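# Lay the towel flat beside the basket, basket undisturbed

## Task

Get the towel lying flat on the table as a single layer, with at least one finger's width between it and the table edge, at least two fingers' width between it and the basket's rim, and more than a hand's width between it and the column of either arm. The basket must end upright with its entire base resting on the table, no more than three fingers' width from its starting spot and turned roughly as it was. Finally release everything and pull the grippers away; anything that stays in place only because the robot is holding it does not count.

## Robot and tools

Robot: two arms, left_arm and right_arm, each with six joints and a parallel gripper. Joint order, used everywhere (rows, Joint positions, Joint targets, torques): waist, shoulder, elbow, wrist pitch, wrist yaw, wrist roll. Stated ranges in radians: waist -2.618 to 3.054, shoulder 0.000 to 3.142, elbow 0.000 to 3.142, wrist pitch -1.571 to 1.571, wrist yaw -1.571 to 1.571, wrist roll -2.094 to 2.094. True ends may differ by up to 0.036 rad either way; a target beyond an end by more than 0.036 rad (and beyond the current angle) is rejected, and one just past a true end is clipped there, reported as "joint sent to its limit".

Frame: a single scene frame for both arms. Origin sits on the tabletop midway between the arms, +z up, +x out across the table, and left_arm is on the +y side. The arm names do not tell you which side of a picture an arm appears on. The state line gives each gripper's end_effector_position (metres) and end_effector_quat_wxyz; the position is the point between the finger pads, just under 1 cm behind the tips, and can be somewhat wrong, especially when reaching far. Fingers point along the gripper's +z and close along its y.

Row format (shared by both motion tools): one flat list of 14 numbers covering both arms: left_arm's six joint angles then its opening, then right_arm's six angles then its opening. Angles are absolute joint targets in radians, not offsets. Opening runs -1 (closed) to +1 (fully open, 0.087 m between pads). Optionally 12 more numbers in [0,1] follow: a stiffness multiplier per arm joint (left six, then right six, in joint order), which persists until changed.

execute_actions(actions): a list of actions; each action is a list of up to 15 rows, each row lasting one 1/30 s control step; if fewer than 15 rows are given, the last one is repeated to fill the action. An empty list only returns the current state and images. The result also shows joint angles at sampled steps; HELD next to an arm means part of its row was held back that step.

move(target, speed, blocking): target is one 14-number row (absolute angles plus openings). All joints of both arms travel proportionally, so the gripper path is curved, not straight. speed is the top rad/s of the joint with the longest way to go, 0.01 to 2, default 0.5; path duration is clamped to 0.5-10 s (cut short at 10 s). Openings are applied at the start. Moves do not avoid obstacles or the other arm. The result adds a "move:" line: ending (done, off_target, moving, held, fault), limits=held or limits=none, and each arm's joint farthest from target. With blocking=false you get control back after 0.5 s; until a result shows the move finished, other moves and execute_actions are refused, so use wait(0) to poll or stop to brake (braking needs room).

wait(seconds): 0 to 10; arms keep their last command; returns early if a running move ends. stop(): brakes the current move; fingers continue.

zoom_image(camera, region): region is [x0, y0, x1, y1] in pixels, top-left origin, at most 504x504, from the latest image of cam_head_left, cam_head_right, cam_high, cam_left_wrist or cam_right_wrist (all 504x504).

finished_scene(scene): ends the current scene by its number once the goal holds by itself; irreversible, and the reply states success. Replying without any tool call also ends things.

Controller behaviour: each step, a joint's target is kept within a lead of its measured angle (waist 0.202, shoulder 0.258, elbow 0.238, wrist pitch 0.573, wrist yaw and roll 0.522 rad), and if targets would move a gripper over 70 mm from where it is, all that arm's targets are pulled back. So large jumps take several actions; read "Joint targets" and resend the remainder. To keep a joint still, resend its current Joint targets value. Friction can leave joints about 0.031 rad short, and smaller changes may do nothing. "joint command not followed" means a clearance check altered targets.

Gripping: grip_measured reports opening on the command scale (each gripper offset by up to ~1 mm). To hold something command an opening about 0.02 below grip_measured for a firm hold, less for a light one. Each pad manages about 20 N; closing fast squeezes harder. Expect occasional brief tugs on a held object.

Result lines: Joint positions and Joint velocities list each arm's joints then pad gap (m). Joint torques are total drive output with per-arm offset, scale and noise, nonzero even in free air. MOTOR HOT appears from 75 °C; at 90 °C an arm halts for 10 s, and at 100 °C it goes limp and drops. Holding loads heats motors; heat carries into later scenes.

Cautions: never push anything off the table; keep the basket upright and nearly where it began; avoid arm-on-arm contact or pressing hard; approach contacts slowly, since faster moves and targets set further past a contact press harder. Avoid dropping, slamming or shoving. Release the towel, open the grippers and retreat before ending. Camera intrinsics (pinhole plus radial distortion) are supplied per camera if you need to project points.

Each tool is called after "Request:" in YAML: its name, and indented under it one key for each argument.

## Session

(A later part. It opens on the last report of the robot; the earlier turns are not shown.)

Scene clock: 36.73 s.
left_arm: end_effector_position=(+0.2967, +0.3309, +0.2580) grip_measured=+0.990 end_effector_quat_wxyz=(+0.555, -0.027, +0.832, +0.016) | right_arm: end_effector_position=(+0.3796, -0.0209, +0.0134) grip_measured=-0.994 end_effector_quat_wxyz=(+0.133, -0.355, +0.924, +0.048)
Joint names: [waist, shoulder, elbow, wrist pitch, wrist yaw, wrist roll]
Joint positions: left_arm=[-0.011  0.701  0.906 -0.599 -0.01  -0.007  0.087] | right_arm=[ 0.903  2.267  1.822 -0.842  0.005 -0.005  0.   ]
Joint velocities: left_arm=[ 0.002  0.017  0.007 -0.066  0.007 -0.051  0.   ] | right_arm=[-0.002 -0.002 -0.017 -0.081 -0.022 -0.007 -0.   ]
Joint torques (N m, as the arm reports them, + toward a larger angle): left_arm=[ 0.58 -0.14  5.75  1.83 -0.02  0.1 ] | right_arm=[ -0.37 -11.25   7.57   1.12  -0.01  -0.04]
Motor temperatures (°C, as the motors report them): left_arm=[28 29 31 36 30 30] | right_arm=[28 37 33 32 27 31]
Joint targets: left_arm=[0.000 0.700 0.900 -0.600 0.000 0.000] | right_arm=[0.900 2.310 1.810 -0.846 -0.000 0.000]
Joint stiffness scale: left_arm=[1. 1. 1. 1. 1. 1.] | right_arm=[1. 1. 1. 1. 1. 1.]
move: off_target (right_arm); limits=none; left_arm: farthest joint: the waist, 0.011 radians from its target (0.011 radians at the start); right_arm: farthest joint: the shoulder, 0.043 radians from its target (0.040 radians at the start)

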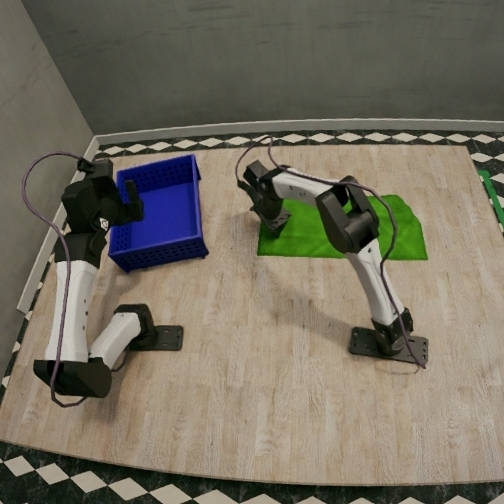

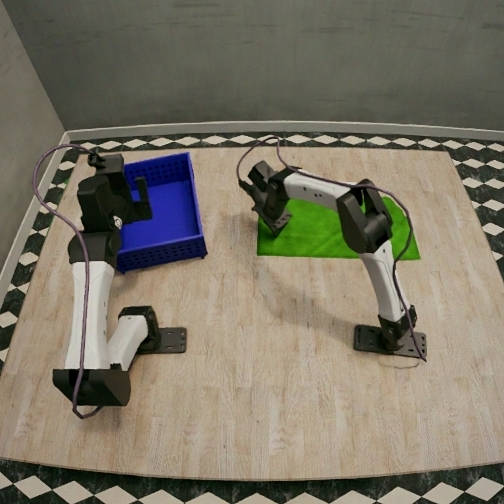

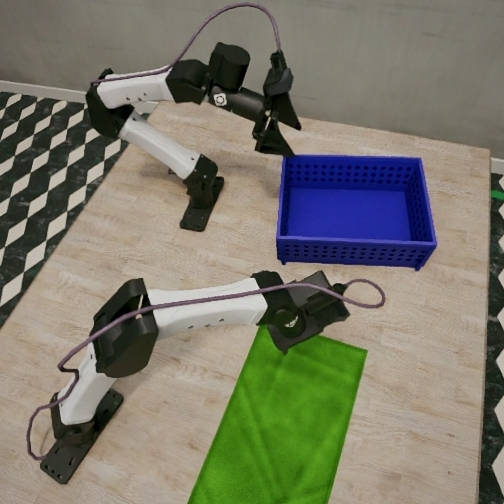

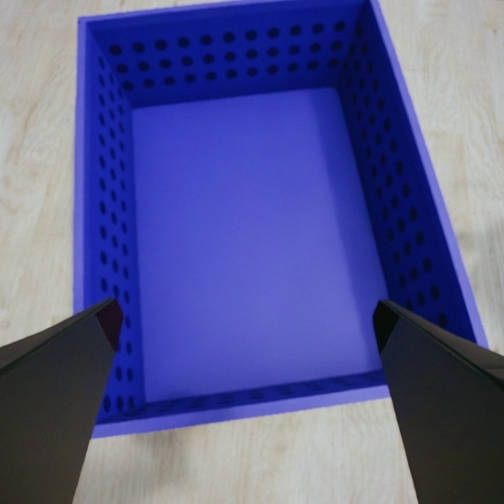

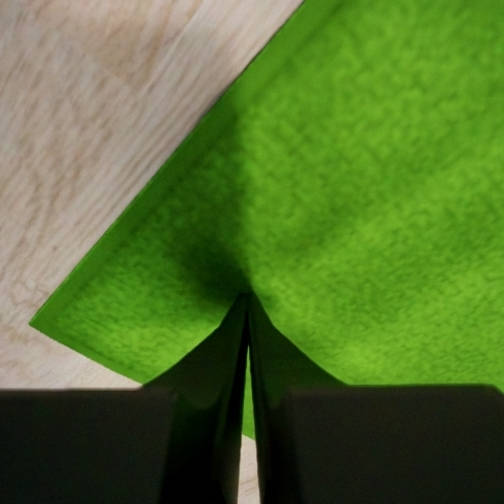

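Request:
move:
  target: [0,0.7,0.9,-0.6,0,0,1,0.9,2.18,1.84,-0.82,0,0,-1]

Request:
move:
  target: [0,0.7,0.9,-0.6,0,0,1,0.2,2.18,1.84,-0.82,0,0,0.1]
  speed: 0.8

Request:
move:
  target: [0,0.7,0.9,-0.6,0,0,1,0.2,2.325,1.83,-0.82,0,0,0.1]
  speed: 0.15

Scene clock: 38.63 s.
left_arm: end_effector_position=(+0.2967, +0.3309, +0.2580) grip_measured=+0.990 end_effector_quat_wxyz=(+0.555, -0.027, +0.832, +0.016) | right_arm: end_effector_position=(+0.3922, -0.0097, +0.0587) grip_measured=-0.994 end_effector_quat_wxyz=(+0.191, -0.351, +0.914, +0.070)
Joint names: [waist, shoulder, elbow, wrist pitch, wrist yaw, wrist roll]
Joint positions: left_arm=[-0.011  0.701  0.906 -0.599 -0.01  -0.007  0.087] | right_arm=[ 0.903  2.179  1.835 -0.817  0.005 -0.005  0.   ]
Joint velocities: left_arm=[-0.012  0.002 -0.007  0.037  0.022  0.007 -0.001] | right_arm=[-0.012  0.002 -0.007  0.037 -0.066  0.022  0.   ]
Joint torques (N m, as the arm reports them, + toward a larger angle): left_arm=[ 0.63 -0.16  5.83  1.83  0.    0.1 ] | right_arm=[ -0.39 -14.19   9.47   1.39  -0.01  -0.05]
Motor temperatures (°C, as the motors report them): left_arm=[28 29 31 36 30 30] | right_arm=[28 38 33 32 27 31]
Joint targets: left_arm=[0.000 0.700 0.900 -0.600 -0.000 0.000] | right_arm=[0.900 2.180 1.840 -0.820 -0.000 -0.000]
Joint stiffness scale: left_arm=[1. 1. 1. 1. 1. 1.] | right_arm=[1. 1. 1. 1. 1. 1.]
move: done; limits=none; left_arm: farthest joint: the waist, 0.011 radians from its target (0.011 radians at the start); right_arm: farthest joint: the elbow, 0.005 radians from its target (0.018 radians at the start)

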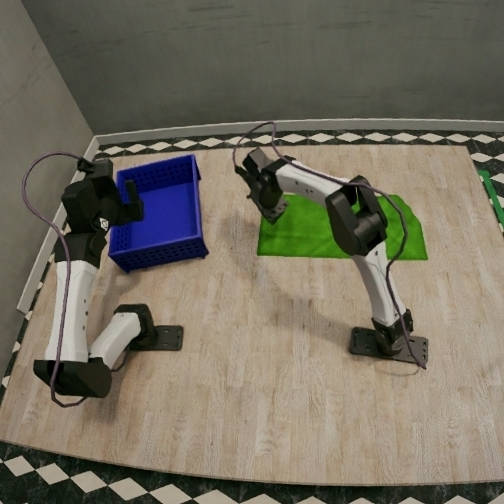

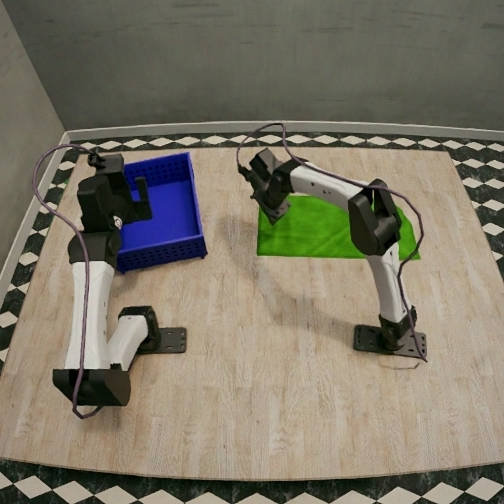

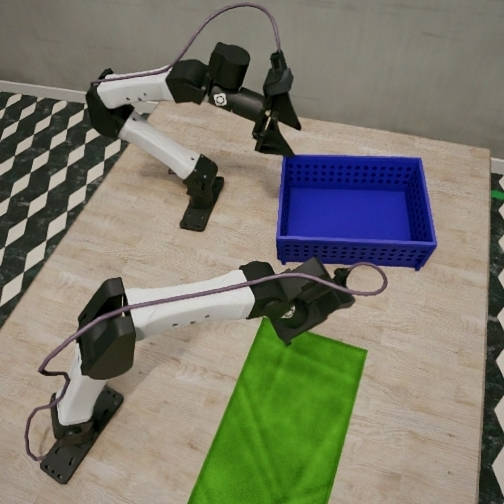

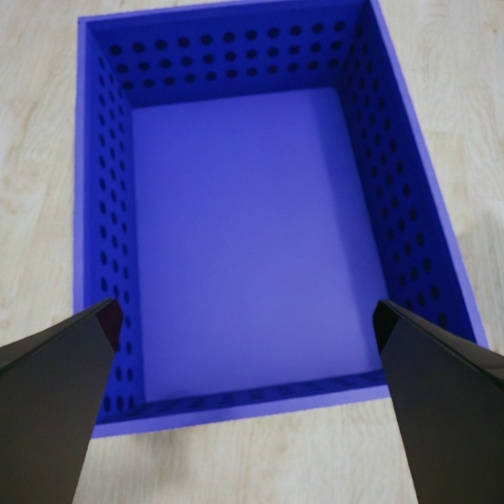

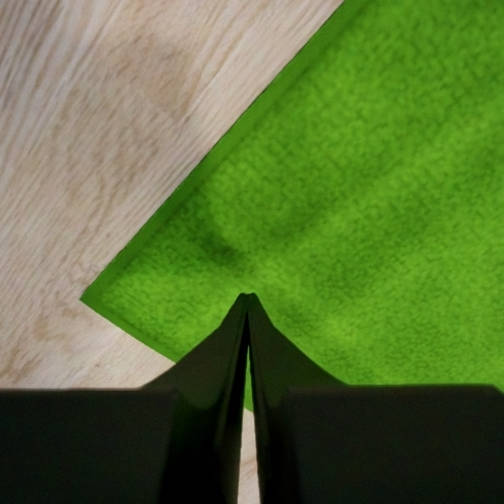

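Scene clock: 40.07 s.
left_arm: end_effector_position=(+0.2967, +0.3309, +0.2580) grip_measured=+0.990 end_effector_quat_wxyz=(+0.555, -0.027, +0.832, +0.016) | right_arm: end_effector_position=(+0.5148, -0.3241, +0.0589) grip_measured=+0.100 end_effector_quat_wxyz=(+0.205, -0.009, +0.979, -0.000)
Joint names: [waist, shoulder, elbow, wrist pitch, wrist yaw, wrist roll]
Joint positions: left_arm=[-0.011  0.701  0.906 -0.599 -0.01  -0.007  0.087] | right_arm=[ 0.19   2.179  1.835 -0.813  0.003 -0.005  0.048]
Joint velocities: left_arm=[-0.002 -0.022  0.002 -0.051  0.066 -0.022 -0.   ] | right_arm=[ 0.002 -0.002  0.022 -0.007 -0.007 -0.037  0.001]
Joint torques (N m, as the arm reports them, + toward a larger angle): left_arm=[ 0.57 -0.17  5.88  1.83  0.    0.1 ] | right_arm=[  0.65 -14.18   9.5    1.36   0.01  -0.05]
Motor temperatures (°C, as the motors report them): left_arm=[28 29 31 36 30 30] | right_arm=[28 38 33 32 27 31]
Joint targets: left_arm=[0.000 0.700 0.900 -0.600 0.000 -0.000] | right_arm=[0.200 2.180 1.840 -0.820 0.000 -0.000]
Joint stiffness scale: left_arm=[1. 1. 1. 1. 1. 1.] | right_arm=[1. 1. 1. 1. 1. 1.]
move: done; limits=none; left_arm: farthest joint: the waist, 0.011 radians from its target (0.011 radians at the start); right_arm: farthest joint: the waist, 0.010 radians from its target (0.703 radians at the start)

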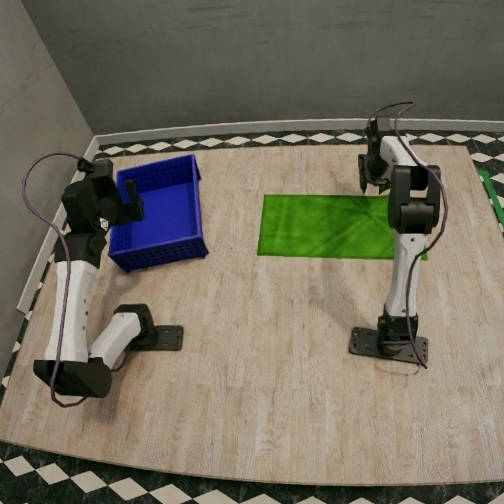

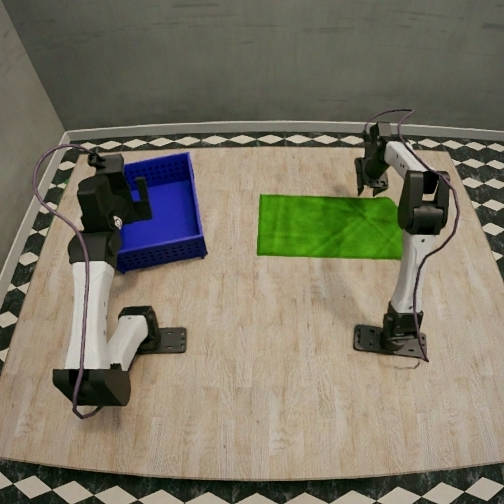

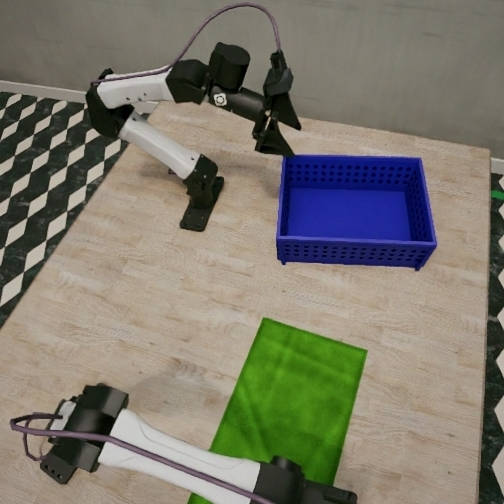

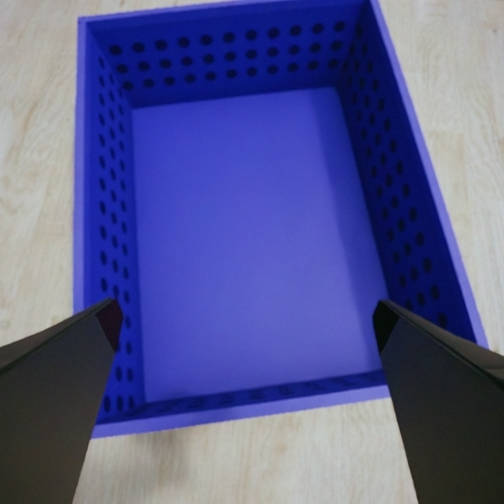

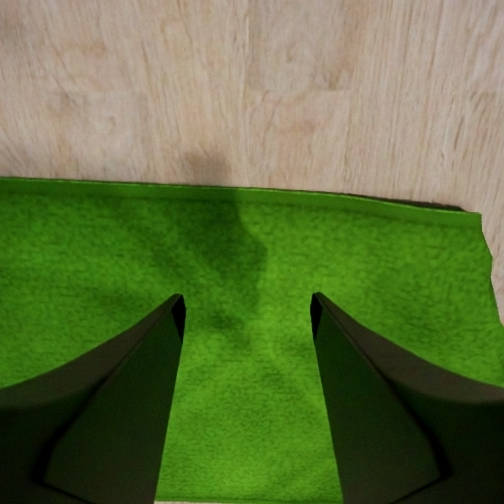

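Scene clock: 41.30 s.
left_arm: end_effector_position=(+0.2967, +0.3309, +0.2580) grip_measured=+0.990 end_effector_quat_wxyz=(+0.555, -0.027, +0.832, +0.016) | right_arm: end_effector_position=(+0.5076, -0.3242, +0.0127) grip_measured=+0.100 end_effector_quat_wxyz=(+0.157, -0.009, +0.988, -0.001)
Joint names: [waist, shoulder, elbow, wrist pitch, wrist yaw, wrist roll]
Joint positions: left_arm=[-0.011  0.701  0.906 -0.599 -0.01  -0.007  0.087] | right_arm=[ 0.19   2.279  1.835 -0.81   0.003 -0.005  0.048]
Joint velocities: left_arm=[-0.007  0.002  0.002 -0.007  0.007 -0.037  0.001] | right_arm=[-0.027 -0.002 -0.017  0.007 -0.051 -0.007  0.001]
Joint torques (N m, as the arm reports them, + toward a larger angle): left_arm=[ 0.6  -0.12  5.83  1.82 -0.02  0.09] | right_arm=[  0.7  -11.02   8.21   1.11   0.    -0.05]
Motor temperatures (°C, as the motors report them): left_arm=[28 29 31 36 30 30] | right_arm=[28 39 34 32 27 31]
Joint targets: left_arm=[-0.000 0.700 0.900 -0.600 0.000 -0.000] | right_arm=[0.200 2.325 1.830 -0.820 -0.000 0.000]
Joint stiffness scale: left_arm=[1. 1. 1. 1. 1. 1.] | right_arm=[1. 1. 1. 1. 1. 1.]
move: off_target (right_arm); limits=none; left_arm: farthest joint: the waist, 0.011 radians from its target (0.011 radians at the start); right_arm: farthest joint: the shoulder, 0.046 radians from its target (0.146 radians at the start)

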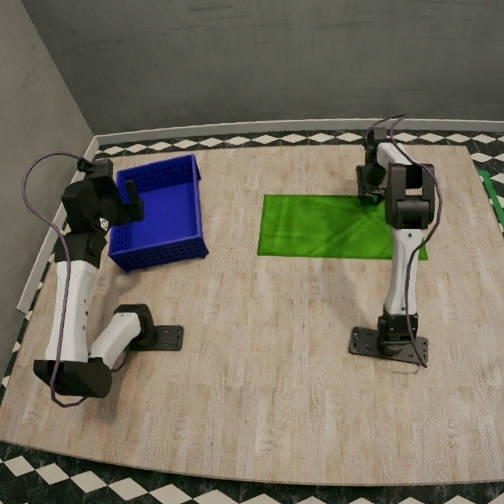

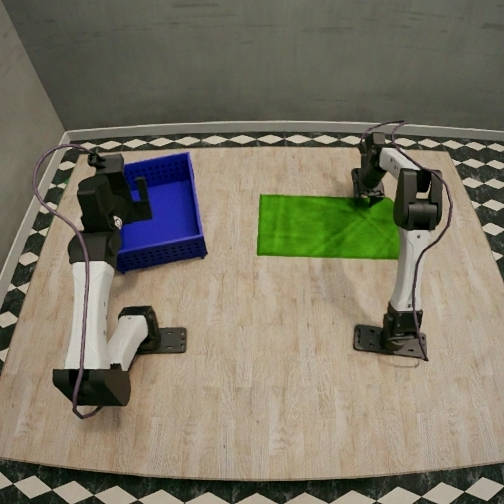

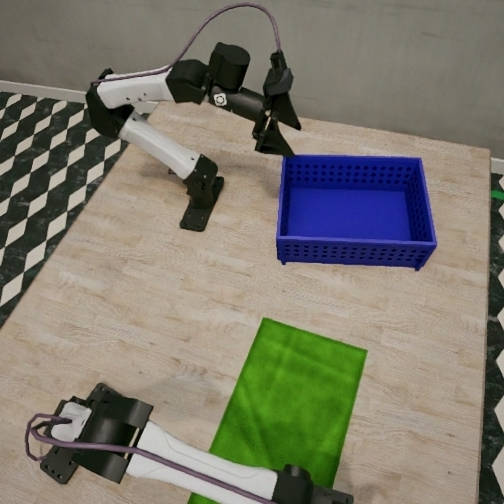

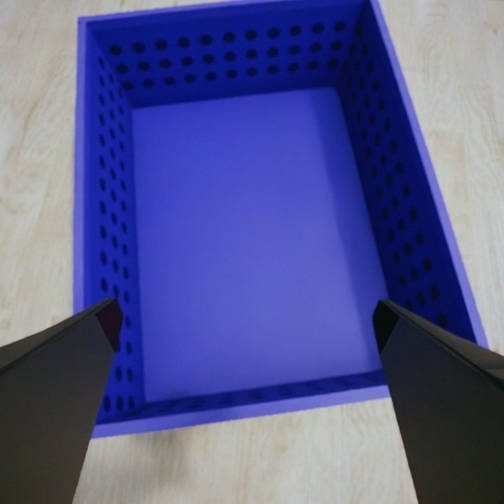

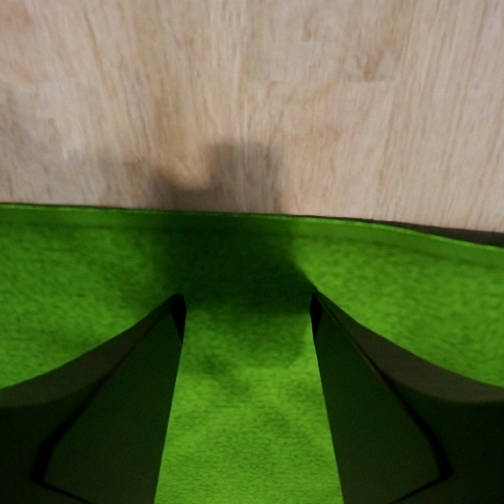

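Request:
execute_actions:
  actions:
    - [[0,0.7,0.9,-0.6,0,0,1,0.2,2.325,1.83,-0.82,0,0,-0.5]]
    - [[0,0.7,0.9,-0.6,0,0,1,0.2,2.325,1.83,-0.82,0,0,-1]]

Request:
move:
  target: [0,0.7,0.9,-0.6,0,0,1,0.15,2.02,1.9,-0.95,0,0,-1]
  speed: 0.3

Scene clock: 42.77 s.
left_arm: end_effector_position=(+0.2967, +0.3309, +0.2580) grip_measured=+0.990 end_effector_quat_wxyz=(+0.555, -0.027, +0.832, +0.016) | right_arm: end_effector_position=(+0.5079, -0.3241, +0.0127) grip_measured=-0.950 end_effector_quat_wxyz=(+0.158, -0.009, +0.987, -0.000)
Joint names: [waist, shoulder, elbow, wrist pitch, wrist yaw, wrist roll]
Joint positions: left_arm=[-0.011  0.701  0.906 -0.599 -0.01  -0.007  0.087] | right_arm=[ 0.19   2.279  1.835 -0.809  0.003 -0.004  0.002]
Joint velocities: left_arm=[-0.017 -0.007  0.002  0.022  0.022 -0.022  0.002] | right_arm=[-0.012 -0.002 -0.012  0.066  0.095 -0.066  0.   ]
Joint torques (N m, as the arm reports them, + toward a larger angle): left_arm=[ 0.52 -0.23  5.85  1.84  0.    0.08] | right_arm=[  0.69 -11.14   8.32   1.12   0.01  -0.06]
Motor temperatures (°C, as the motors report them): left_arm=[28 29 31 36 30 30] | right_arm=[28 39 34 32 27 31]
Joint targets: left_arm=[0.000 0.700 0.900 -0.600 -0.000 0.000] | right_arm=[0.200 2.325 1.830 -0.820 -0.000 0.000]
Joint stiffness scale: left_arm=[1. 1. 1. 1. 1. 1.] | right_arm=[1. 1. 1. 1. 1. 1.]
Step readings (joint positions; steps 1 to 15: 1st action; 16 to 30: 2nd action):
0: left_arm=[-0.011 0.701 0.906 -0.599 -0.010 -0.007] | right_arm=[0.190 2.279 1.835 -0.810 0.003 -0.005]
1: left_arm=[-0.011 0.701 0.906 -0.599 -0.010 -0.007] | right_arm=[0.190 2.279 1.835 -0.810 0.004 -0.005]
2: left_arm=[-0.011 0.701 0.906 -0.599 -0.010 -0.007] | right_arm=[0.190 2.279 1.835 -0.810 0.003 -0.005]
4: left_arm=[-0.011 0.701 0.906 -0.599 -0.010 -0.007] | right_arm=[0.190 2.279 1.835 -0.810 0.004 -0.005]
8: left_arm=[-0.011 0.701 0.906 -0.599 -0.010 -0.007] | right_arm=[0.190 2.279 1.835 -0.810 0.004 -0.005]
15: left_arm=[-0.011 0.701 0.906 -0.599 -0.010 -0.007] | right_arm=[0.190 2.279 1.835 -0.810 0.004 -0.005]
16: left_arm=[-0.011 0.701 0.906 -0.599 -0.010 -0.007] | right_arm=[0.190 2.279 1.835 -0.810 0.004 -0.005]
17: left_arm=[-0.011 0.701 0.906 -0.599 -0.010 -0.007] | right_arm=[0.190 2.279 1.835 -0.809 0.004 -0.005]
19: left_arm=[-0.011 0.701 0.906 -0.599 -0.010 -0.007] | right_arm=[0.190 2.279 1.835 -0.809 0.003 -0.005]
23: left_arm=[-0.011 0.701 0.906 -0.599 -0.010 -0.007] | right_arm=[0.190 2.279 1.835 -0.809 0.003 -0.004]
30: Joint positions above

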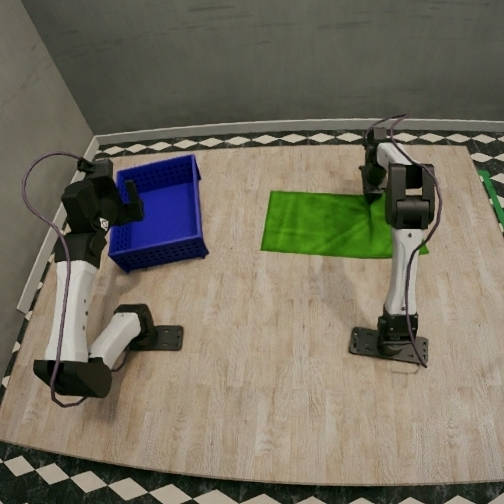

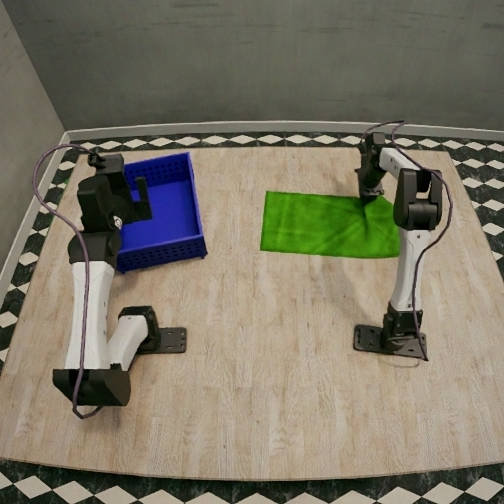

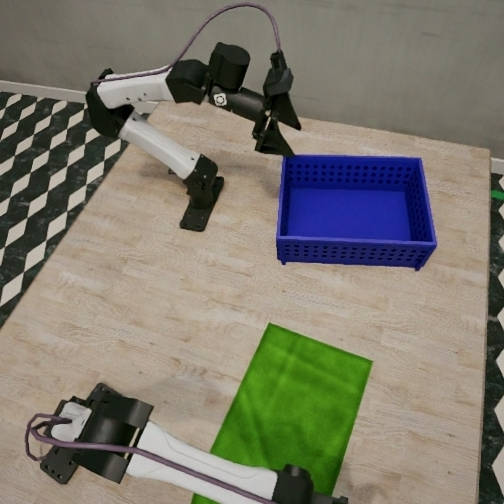

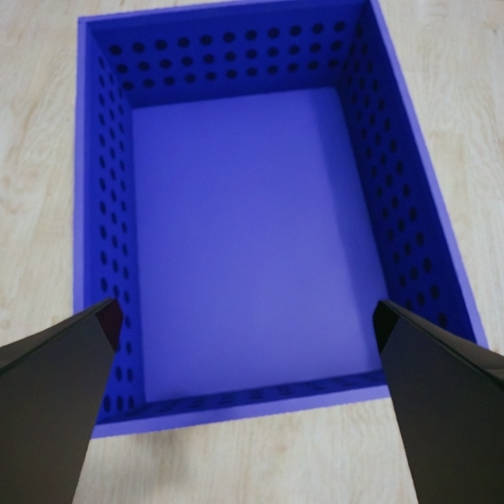

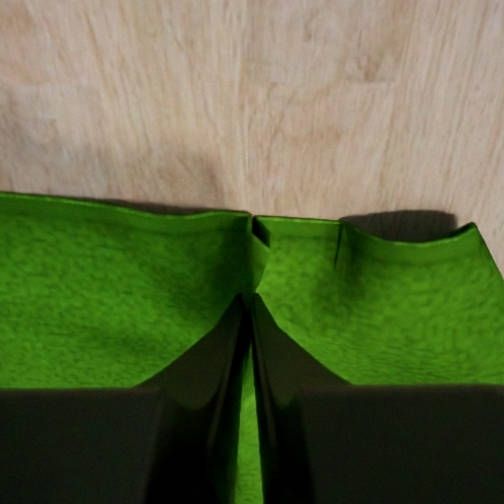

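Scene clock: 44.30 s.
left_arm: end_effector_position=(+0.2967, +0.3309, +0.2580) grip_measured=+0.990 end_effector_quat_wxyz=(+0.555, -0.027, +0.832, +0.016) | right_arm: end_effector_position=(+0.5021, -0.3369, +0.1417) grip_measured=-0.950 end_effector_quat_wxyz=(+0.253, +0.004, +0.968, -0.003)
Joint names: [waist, shoulder, elbow, wrist pitch, wrist yaw, wrist roll]
Joint positions: left_arm=[-0.011  0.701  0.906 -0.599 -0.01  -0.007  0.087] | right_arm=[ 0.163  2.021  1.893 -0.933  0.003 -0.004  0.002]
Joint velocities: left_arm=[ 0.002 -0.007 -0.002  0.066 -0.022 -0.066 -0.002] | right_arm=[-0.002 -0.002 -0.002 -0.037 -0.007  0.007  0.001]
Joint torques (N m, as the arm reports them, + toward a larger angle): left_arm=[ 0.61 -0.18  5.8   1.83  0.    0.1 ] | right_arm=[ -1.09 -12.93   9.72   1.45   0.01  -0.06]
Motor temperatures (°C, as the motors report them): left_arm=[28 29 32 36 30 30] | right_arm=[28 39 34 32 27 31]
Joint targets: left_arm=[-0.000 0.700 0.900 -0.600 -0.000 -0.000] | right_arm=[0.150 2.020 1.900 -0.950 -0.000 -0.000]
Joint stiffness scale: left_arm=[1. 1. 1. 1. 1. 1.] | right_arm=[1. 1. 1. 1. 1. 1.]
move: done; limits=none; left_arm: farthest joint: the waist, 0.011 radians from its target (0.011 radians at the start); right_arm: farthest joint: the wrist pitch, 0.017 radians from its target (0.141 radians at the start)

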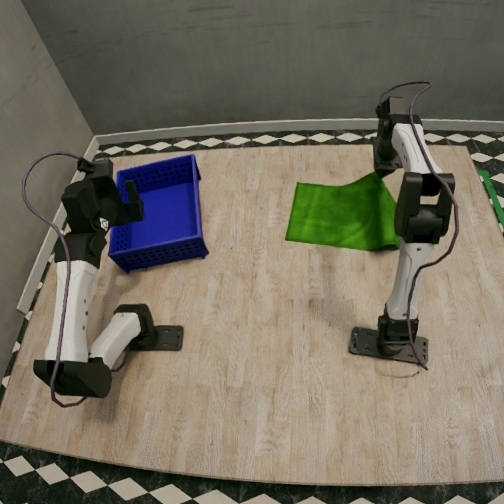

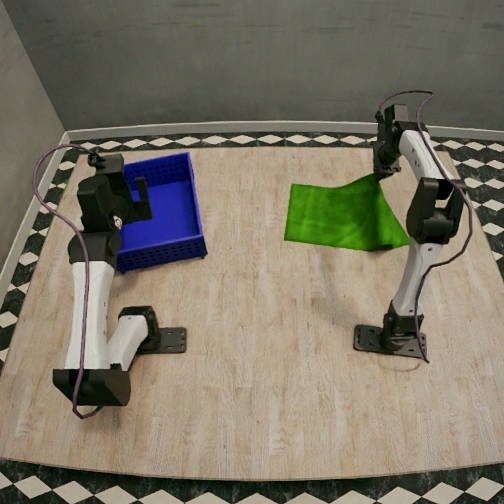

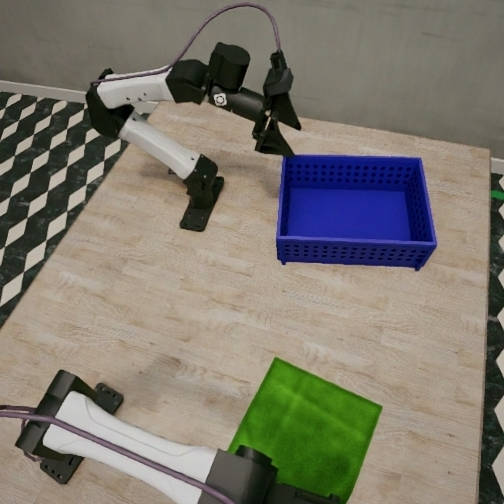

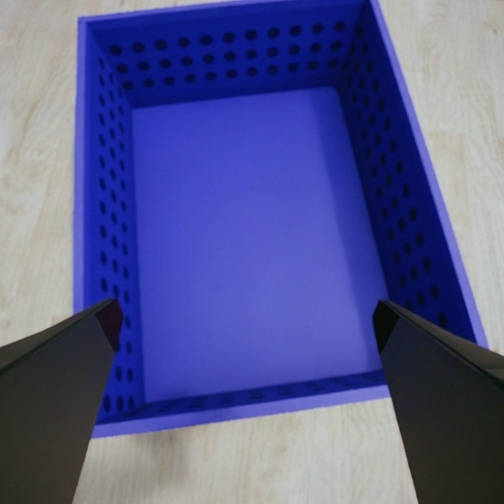

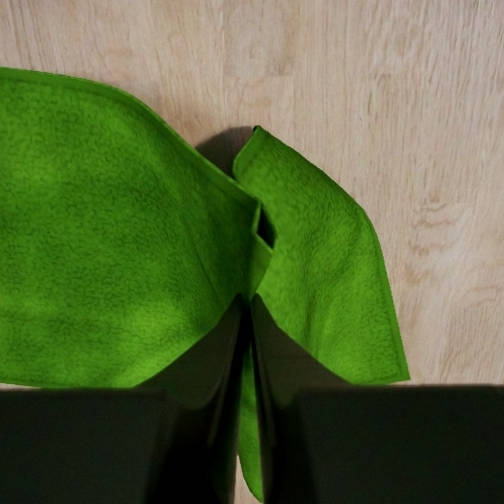

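Request:
move:
  target: [-0.89,1.5,1.5,-0.6,0,0,-1,0.12,1.97,1.9,-0.95,0,0,-1]
  speed: 0.9

Request:
move:
  target: [-0.89,2.34,1.994,-0.574,0,0,-1,0.12,1.97,1.9,-0.95,0,0,-1]
  speed: 0.7

Scene clock: 47.07 s.
left_arm: end_effector_position=(+0.3242, +0.0052, +0.2502) grip_measured=-1.000 end_effector_quat_wxyz=(+0.414, +0.354, +0.818, -0.182) | right_arm: end_effector_position=(+0.4998, -0.3510, +0.1592) grip_measured=-0.950 end_effector_quat_wxyz=(+0.271, +0.019, +0.962, -0.008)
Joint names: [waist, shoulder, elbow, wrist pitch, wrist yaw, wrist roll]
Joint positions: left_arm=[-0.887  1.496  1.473 -0.609 -0.002 -0.006  0.   ] | right_arm=[ 0.132  1.981  1.893 -0.934  0.003 -0.004  0.002]
Joint velocities: left_arm=[-0.017 -0.007 -0.007 -0.007 -0.051  0.051  0.   ] | right_arm=[-0.007 -0.002  0.017  0.037 -0.007 -0.007  0.   ]
Joint torques (N m, as the arm reports them, + toward a larger angle): left_arm=[-0.49 -6.17  8.31  1.81 -0.08  0.09] | right_arm=[ -1.13 -13.51   9.73   1.52   0.    -0.06]
Motor temperatures (°C, as the motors report them): left_arm=[28 29 32 36 30 30] | right_arm=[28 40 34 32 27 31]
Joint targets: left_arm=[-0.890 1.500 1.500 -0.600 -0.000 -0.000] | right_arm=[0.120 1.970 1.900 -0.950 0.000 -0.000]
Joint stiffness scale: left_arm=[1. 1. 1. 1. 1. 1.] | right_arm=[1. 1. 1. 1. 1. 1.]
move: off_target (left_arm); limits=none; left_arm: farthest joint: the elbow, 0.027 radians from its target (0.594 radians at the start); right_arm: farthest joint: the wrist pitch, 0.016 radians from its target (0.017 radians at the start)

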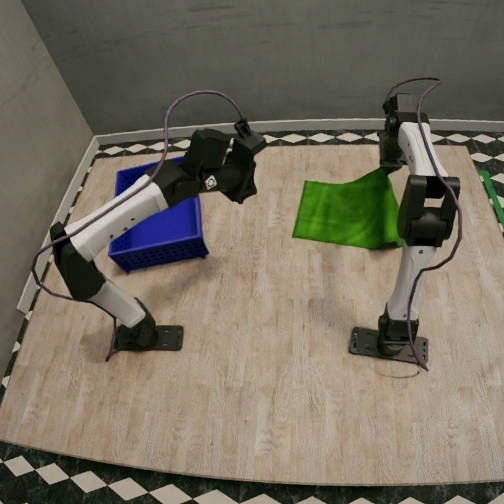

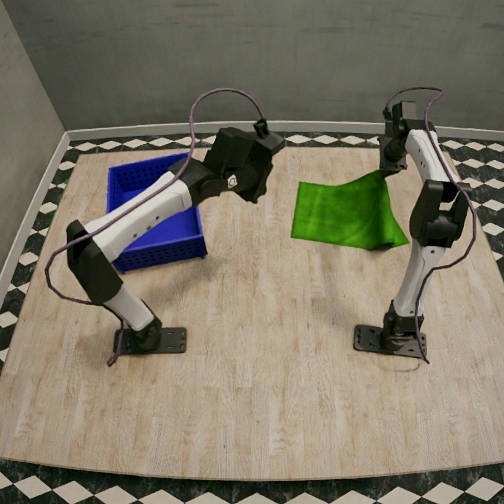

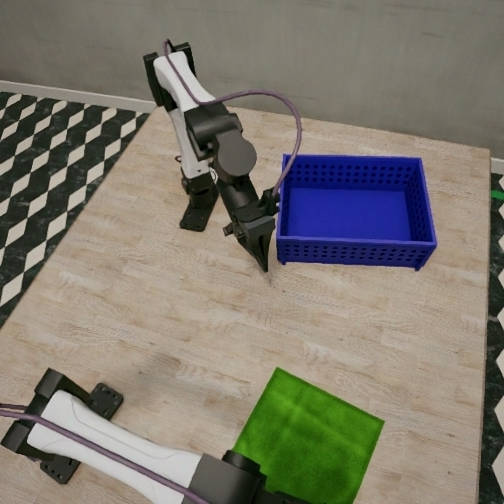

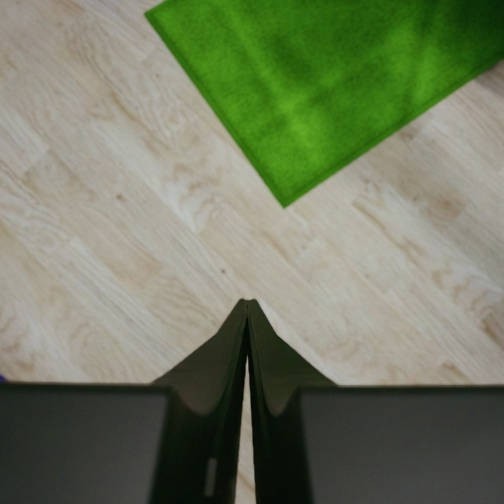

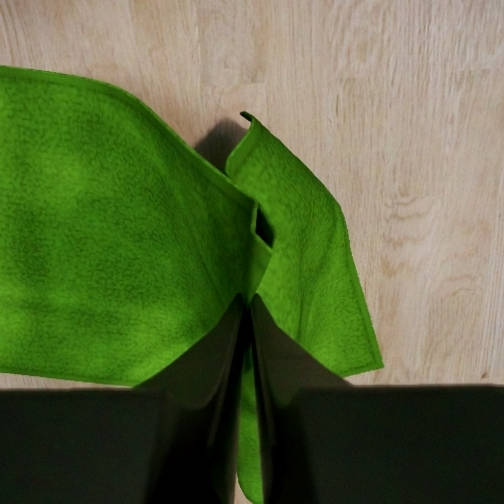

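Scene clock: 48.93 s.
left_arm: end_effector_position=(+0.4172, -0.0954, +0.0368) grip_measured=-1.000 end_effector_quat_wxyz=(+0.269, +0.380, +0.877, -0.117) | right_arm: end_effector_position=(+0.4998, -0.3510, +0.1592) grip_measured=-0.950 end_effector_quat_wxyz=(+0.271, +0.019, +0.962, -0.008)
Joint names: [waist, shoulder, elbow, wrist pitch, wrist yaw, wrist roll]
Joint positions: left_arm=[-0.887  2.348  1.968 -0.596 -0.002 -0.006  0.   ] | right_arm=[ 0.132  1.981  1.893 -0.934  0.003 -0.004  0.002]
Joint velocities: left_arm=[ 0.012 -0.017 -0.007 -0.066 -0.007  0.007  0.   ] | right_arm=[-0.002 -0.027 -0.002 -0.051 -0.007  0.037  0.   ]
Joint torques (N m, as the arm reports them, + toward a larger angle): left_arm=[ -0.48 -13.46   8.27   1.59  -0.09   0.08] | right_arm=[ -1.12 -13.49   9.76   1.53   0.01  -0.06]
Motor temperatures (°C, as the motors report them): left_arm=[28 30 32 36 30 30] | right_arm=[28 40 35 32 27 31]
Joint targets: left_arm=[-0.890 2.340 1.994 -0.574 0.000 -0.000] | right_arm=[0.120 1.970 1.900 -0.950 0.000 0.000]
Joint stiffness scale: left_arm=[1. 1. 1. 1. 1. 1.] | right_arm=[1. 1. 1. 1. 1. 1.]
move: off_target (left_arm); limits=none; left_arm: farthest joint: the elbow, 0.026 radians from its target (0.521 radians at the start); right_arm: farthest joint: the wrist pitch, 0.016 radians from its target (0.016 radians at the start)

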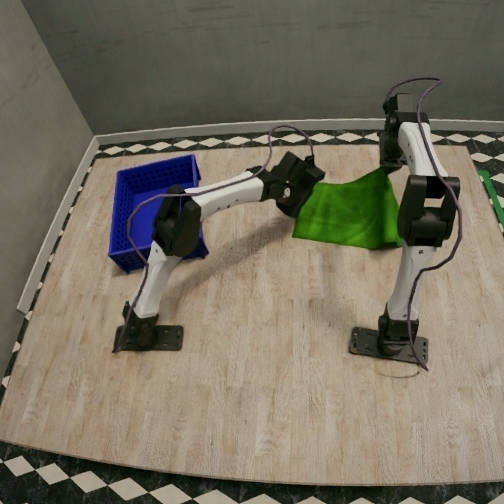

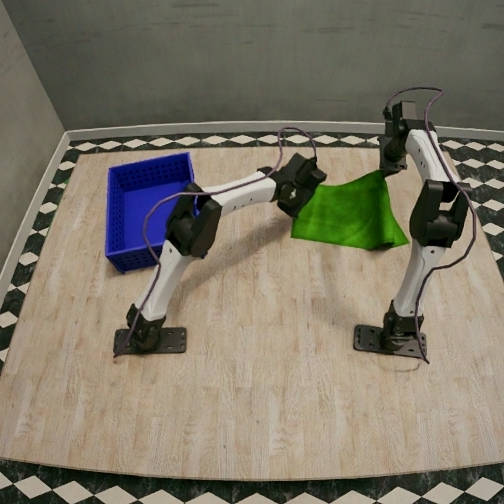

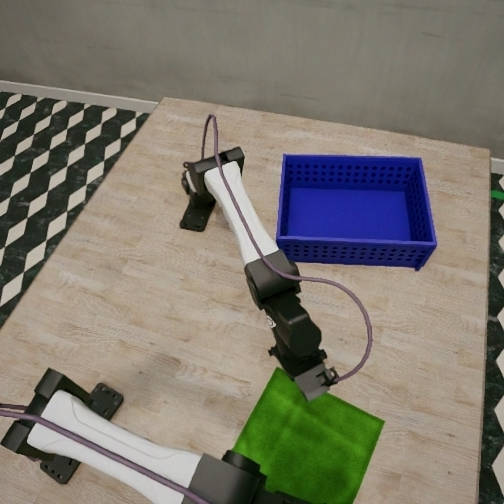

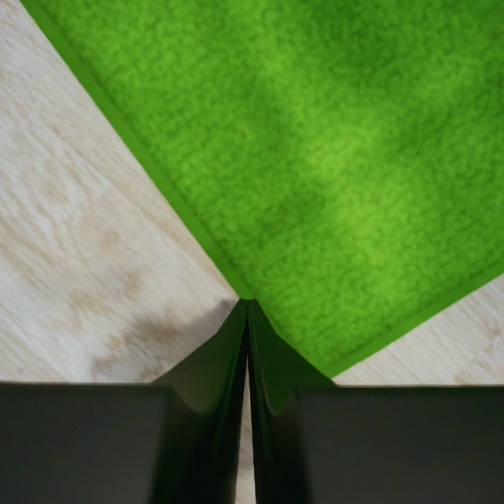

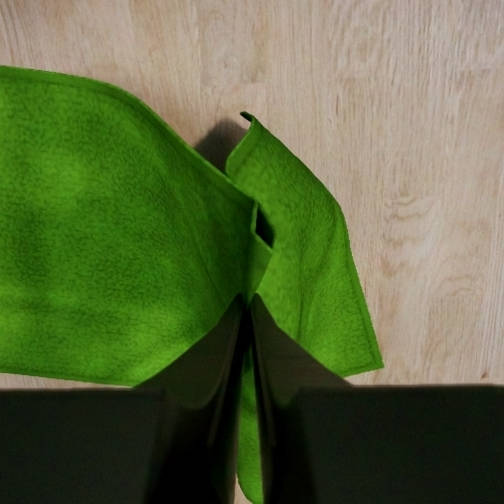

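Request:
move:
  target: [-0.92,2.43,1.994,-0.49,0,0,-1,0.12,1.97,1.9,-0.95,0,0,-1]
  speed: 0.15

Request:
move:
  target: [-0.81,2.36,1.9,-0.68,0,0,-1,0.30,2.07,1.88,-0.98,0,0,-1]
  speed: 0.3

Scene clock: 50.63 s.
left_arm: end_effector_position=(+0.4155, -0.1132, +0.0082) grip_measured=-1.000 end_effector_quat_wxyz=(+0.273, +0.390, +0.871, -0.123) | right_arm: end_effector_position=(+0.4998, -0.3510, +0.1592) grip_measured=-0.950 end_effector_quat_wxyz=(+0.271, +0.019, +0.962, -0.008)
Joint names: [waist, shoulder, elbow, wrist pitch, wrist yaw, wrist roll]
Joint positions: left_arm=[-0.91   2.416  1.968 -0.516 -0.002 -0.006  0.   ] | right_arm=[ 0.132  1.981  1.893 -0.934  0.003 -0.004  0.002]
Joint velocities: left_arm=[-0.002 -0.002  0.017 -0.037 -0.022 -0.007  0.   ] | right_arm=[-0.002 -0.012  0.012  0.066  0.007  0.007  0.   ]
Joint torques (N m, as the arm reports them, + toward a larger angle): left_arm=[ -0.96 -12.33   8.09   1.6   -0.07   0.09] | right_arm=[ -1.12 -13.5    9.76   1.52   0.    -0.06]
Motor temperatures (°C, as the motors report them): left_arm=[28 31 32 36 30 30] | right_arm=[28 41 35 32 27 31]
Joint targets: left_arm=[-0.920 2.430 1.994 -0.490 0.000 0.000] | right_arm=[0.120 1.970 1.900 -0.950 -0.000 0.000]
Joint stiffness scale: left_arm=[1. 1. 1. 1. 1. 1.] | right_arm=[1. 1. 1. 1. 1. 1.]
move: off_target (left_arm); limits=none; left_arm: farthest joint: the elbow, 0.026 radians from its target (0.026 radians at the start); right_arm: farthest joint: the wrist pitch, 0.016 radians from its target (0.016 radians at the start)

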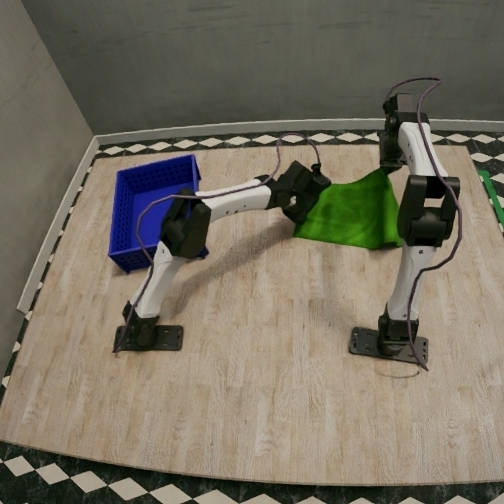

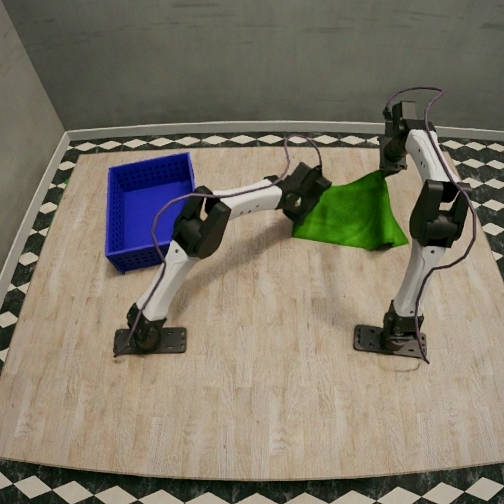

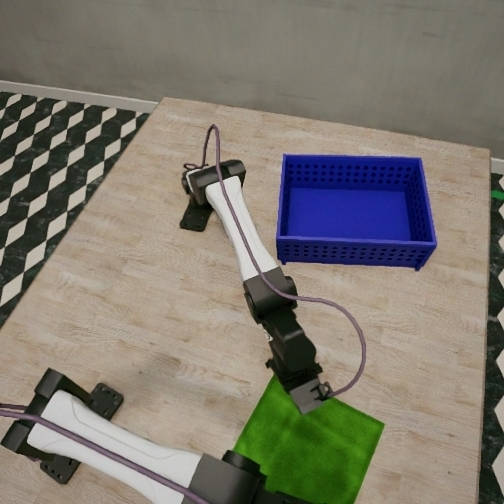

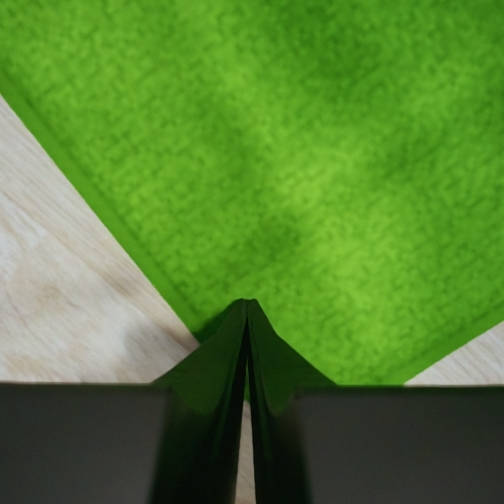

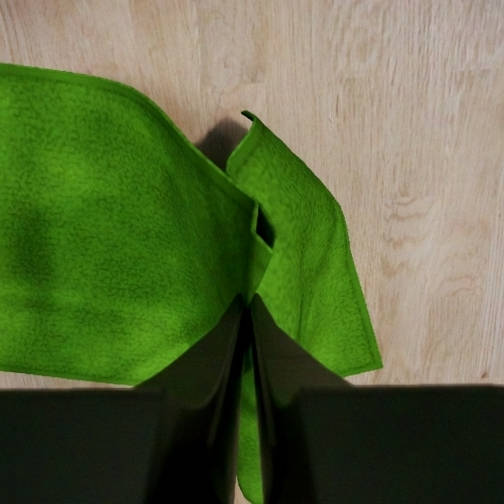

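Scene clock: 51.60 s.
left_arm: end_effector_position=(+0.4289, -0.0525, +0.0058) grip_measured=-1.000 end_effector_quat_wxyz=(+0.226, +0.355, +0.903, -0.090) | right_arm: end_effector_position=(+0.4922, -0.2753, +0.1257) grip_measured=-0.950 end_effector_quat_wxyz=(+0.223, -0.060, +0.973, +0.012)
Joint names: [waist, shoulder, elbow, wrist pitch, wrist yaw, wrist roll]
Joint positions: left_arm=[-0.816  2.374  1.928 -0.633  0.    -0.006  0.   ] | right_arm=[ 0.295  2.051  1.893 -0.963  0.003 -0.004  0.002]
Joint velocities: left_arm=[ 0.002 -0.012 -0.007  0.037 -0.037 -0.037  0.   ] | right_arm=[-0.002 -0.007 -0.012 -0.022  0.022  0.007 -0.001]
Joint torques (N m, as the arm reports them, + toward a larger angle): left_arm=[  0.18 -14.15   4.29   0.87  -0.12   0.08] | right_arm=[  0.11 -11.62   7.88   1.31   0.01  -0.06]
Motor temperatures (°C, as the motors report them): left_arm=[28 31 32 36 30 30] | right_arm=[28 41 35 33 27 31]
Joint targets: left_arm=[-0.810 2.360 1.900 -0.680 -0.000 0.000] | right_arm=[0.300 2.070 1.880 -0.980 0.000 -0.000]
Joint stiffness scale: left_arm=[1. 1. 1. 1. 1. 1.] | right_arm=[1. 1. 1. 1. 1. 1.]
move: off_target (left_arm); limits=none; left_arm: farthest joint: the wrist pitch, 0.047 radians from its target (0.164 radians at the start); right_arm: farthest joint: the shoulder, 0.019 radians from its target (0.089 radians at the start)

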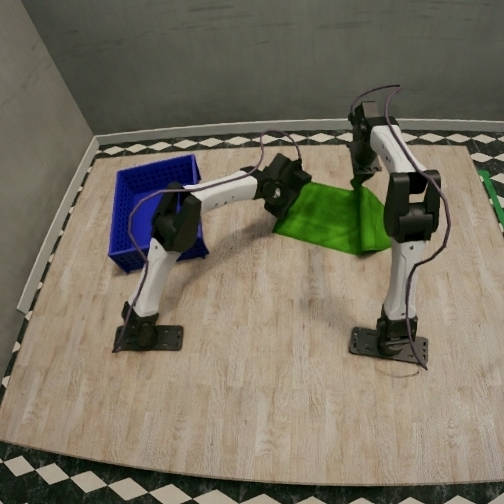

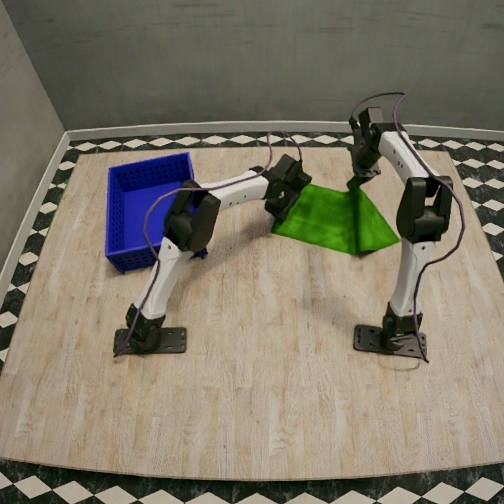

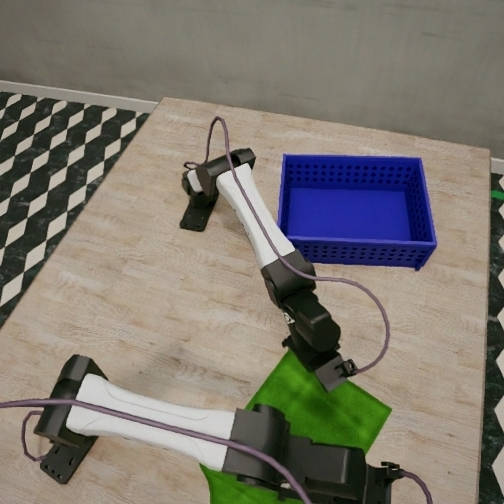

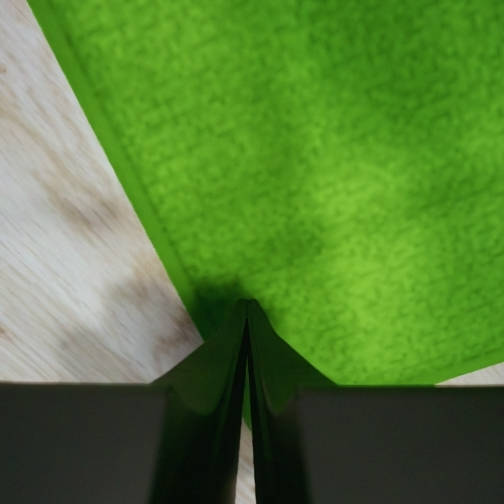

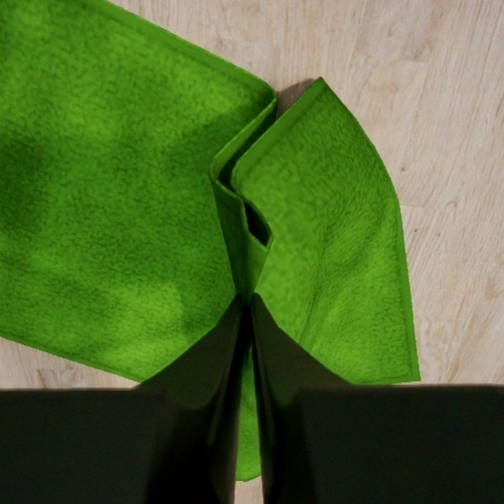

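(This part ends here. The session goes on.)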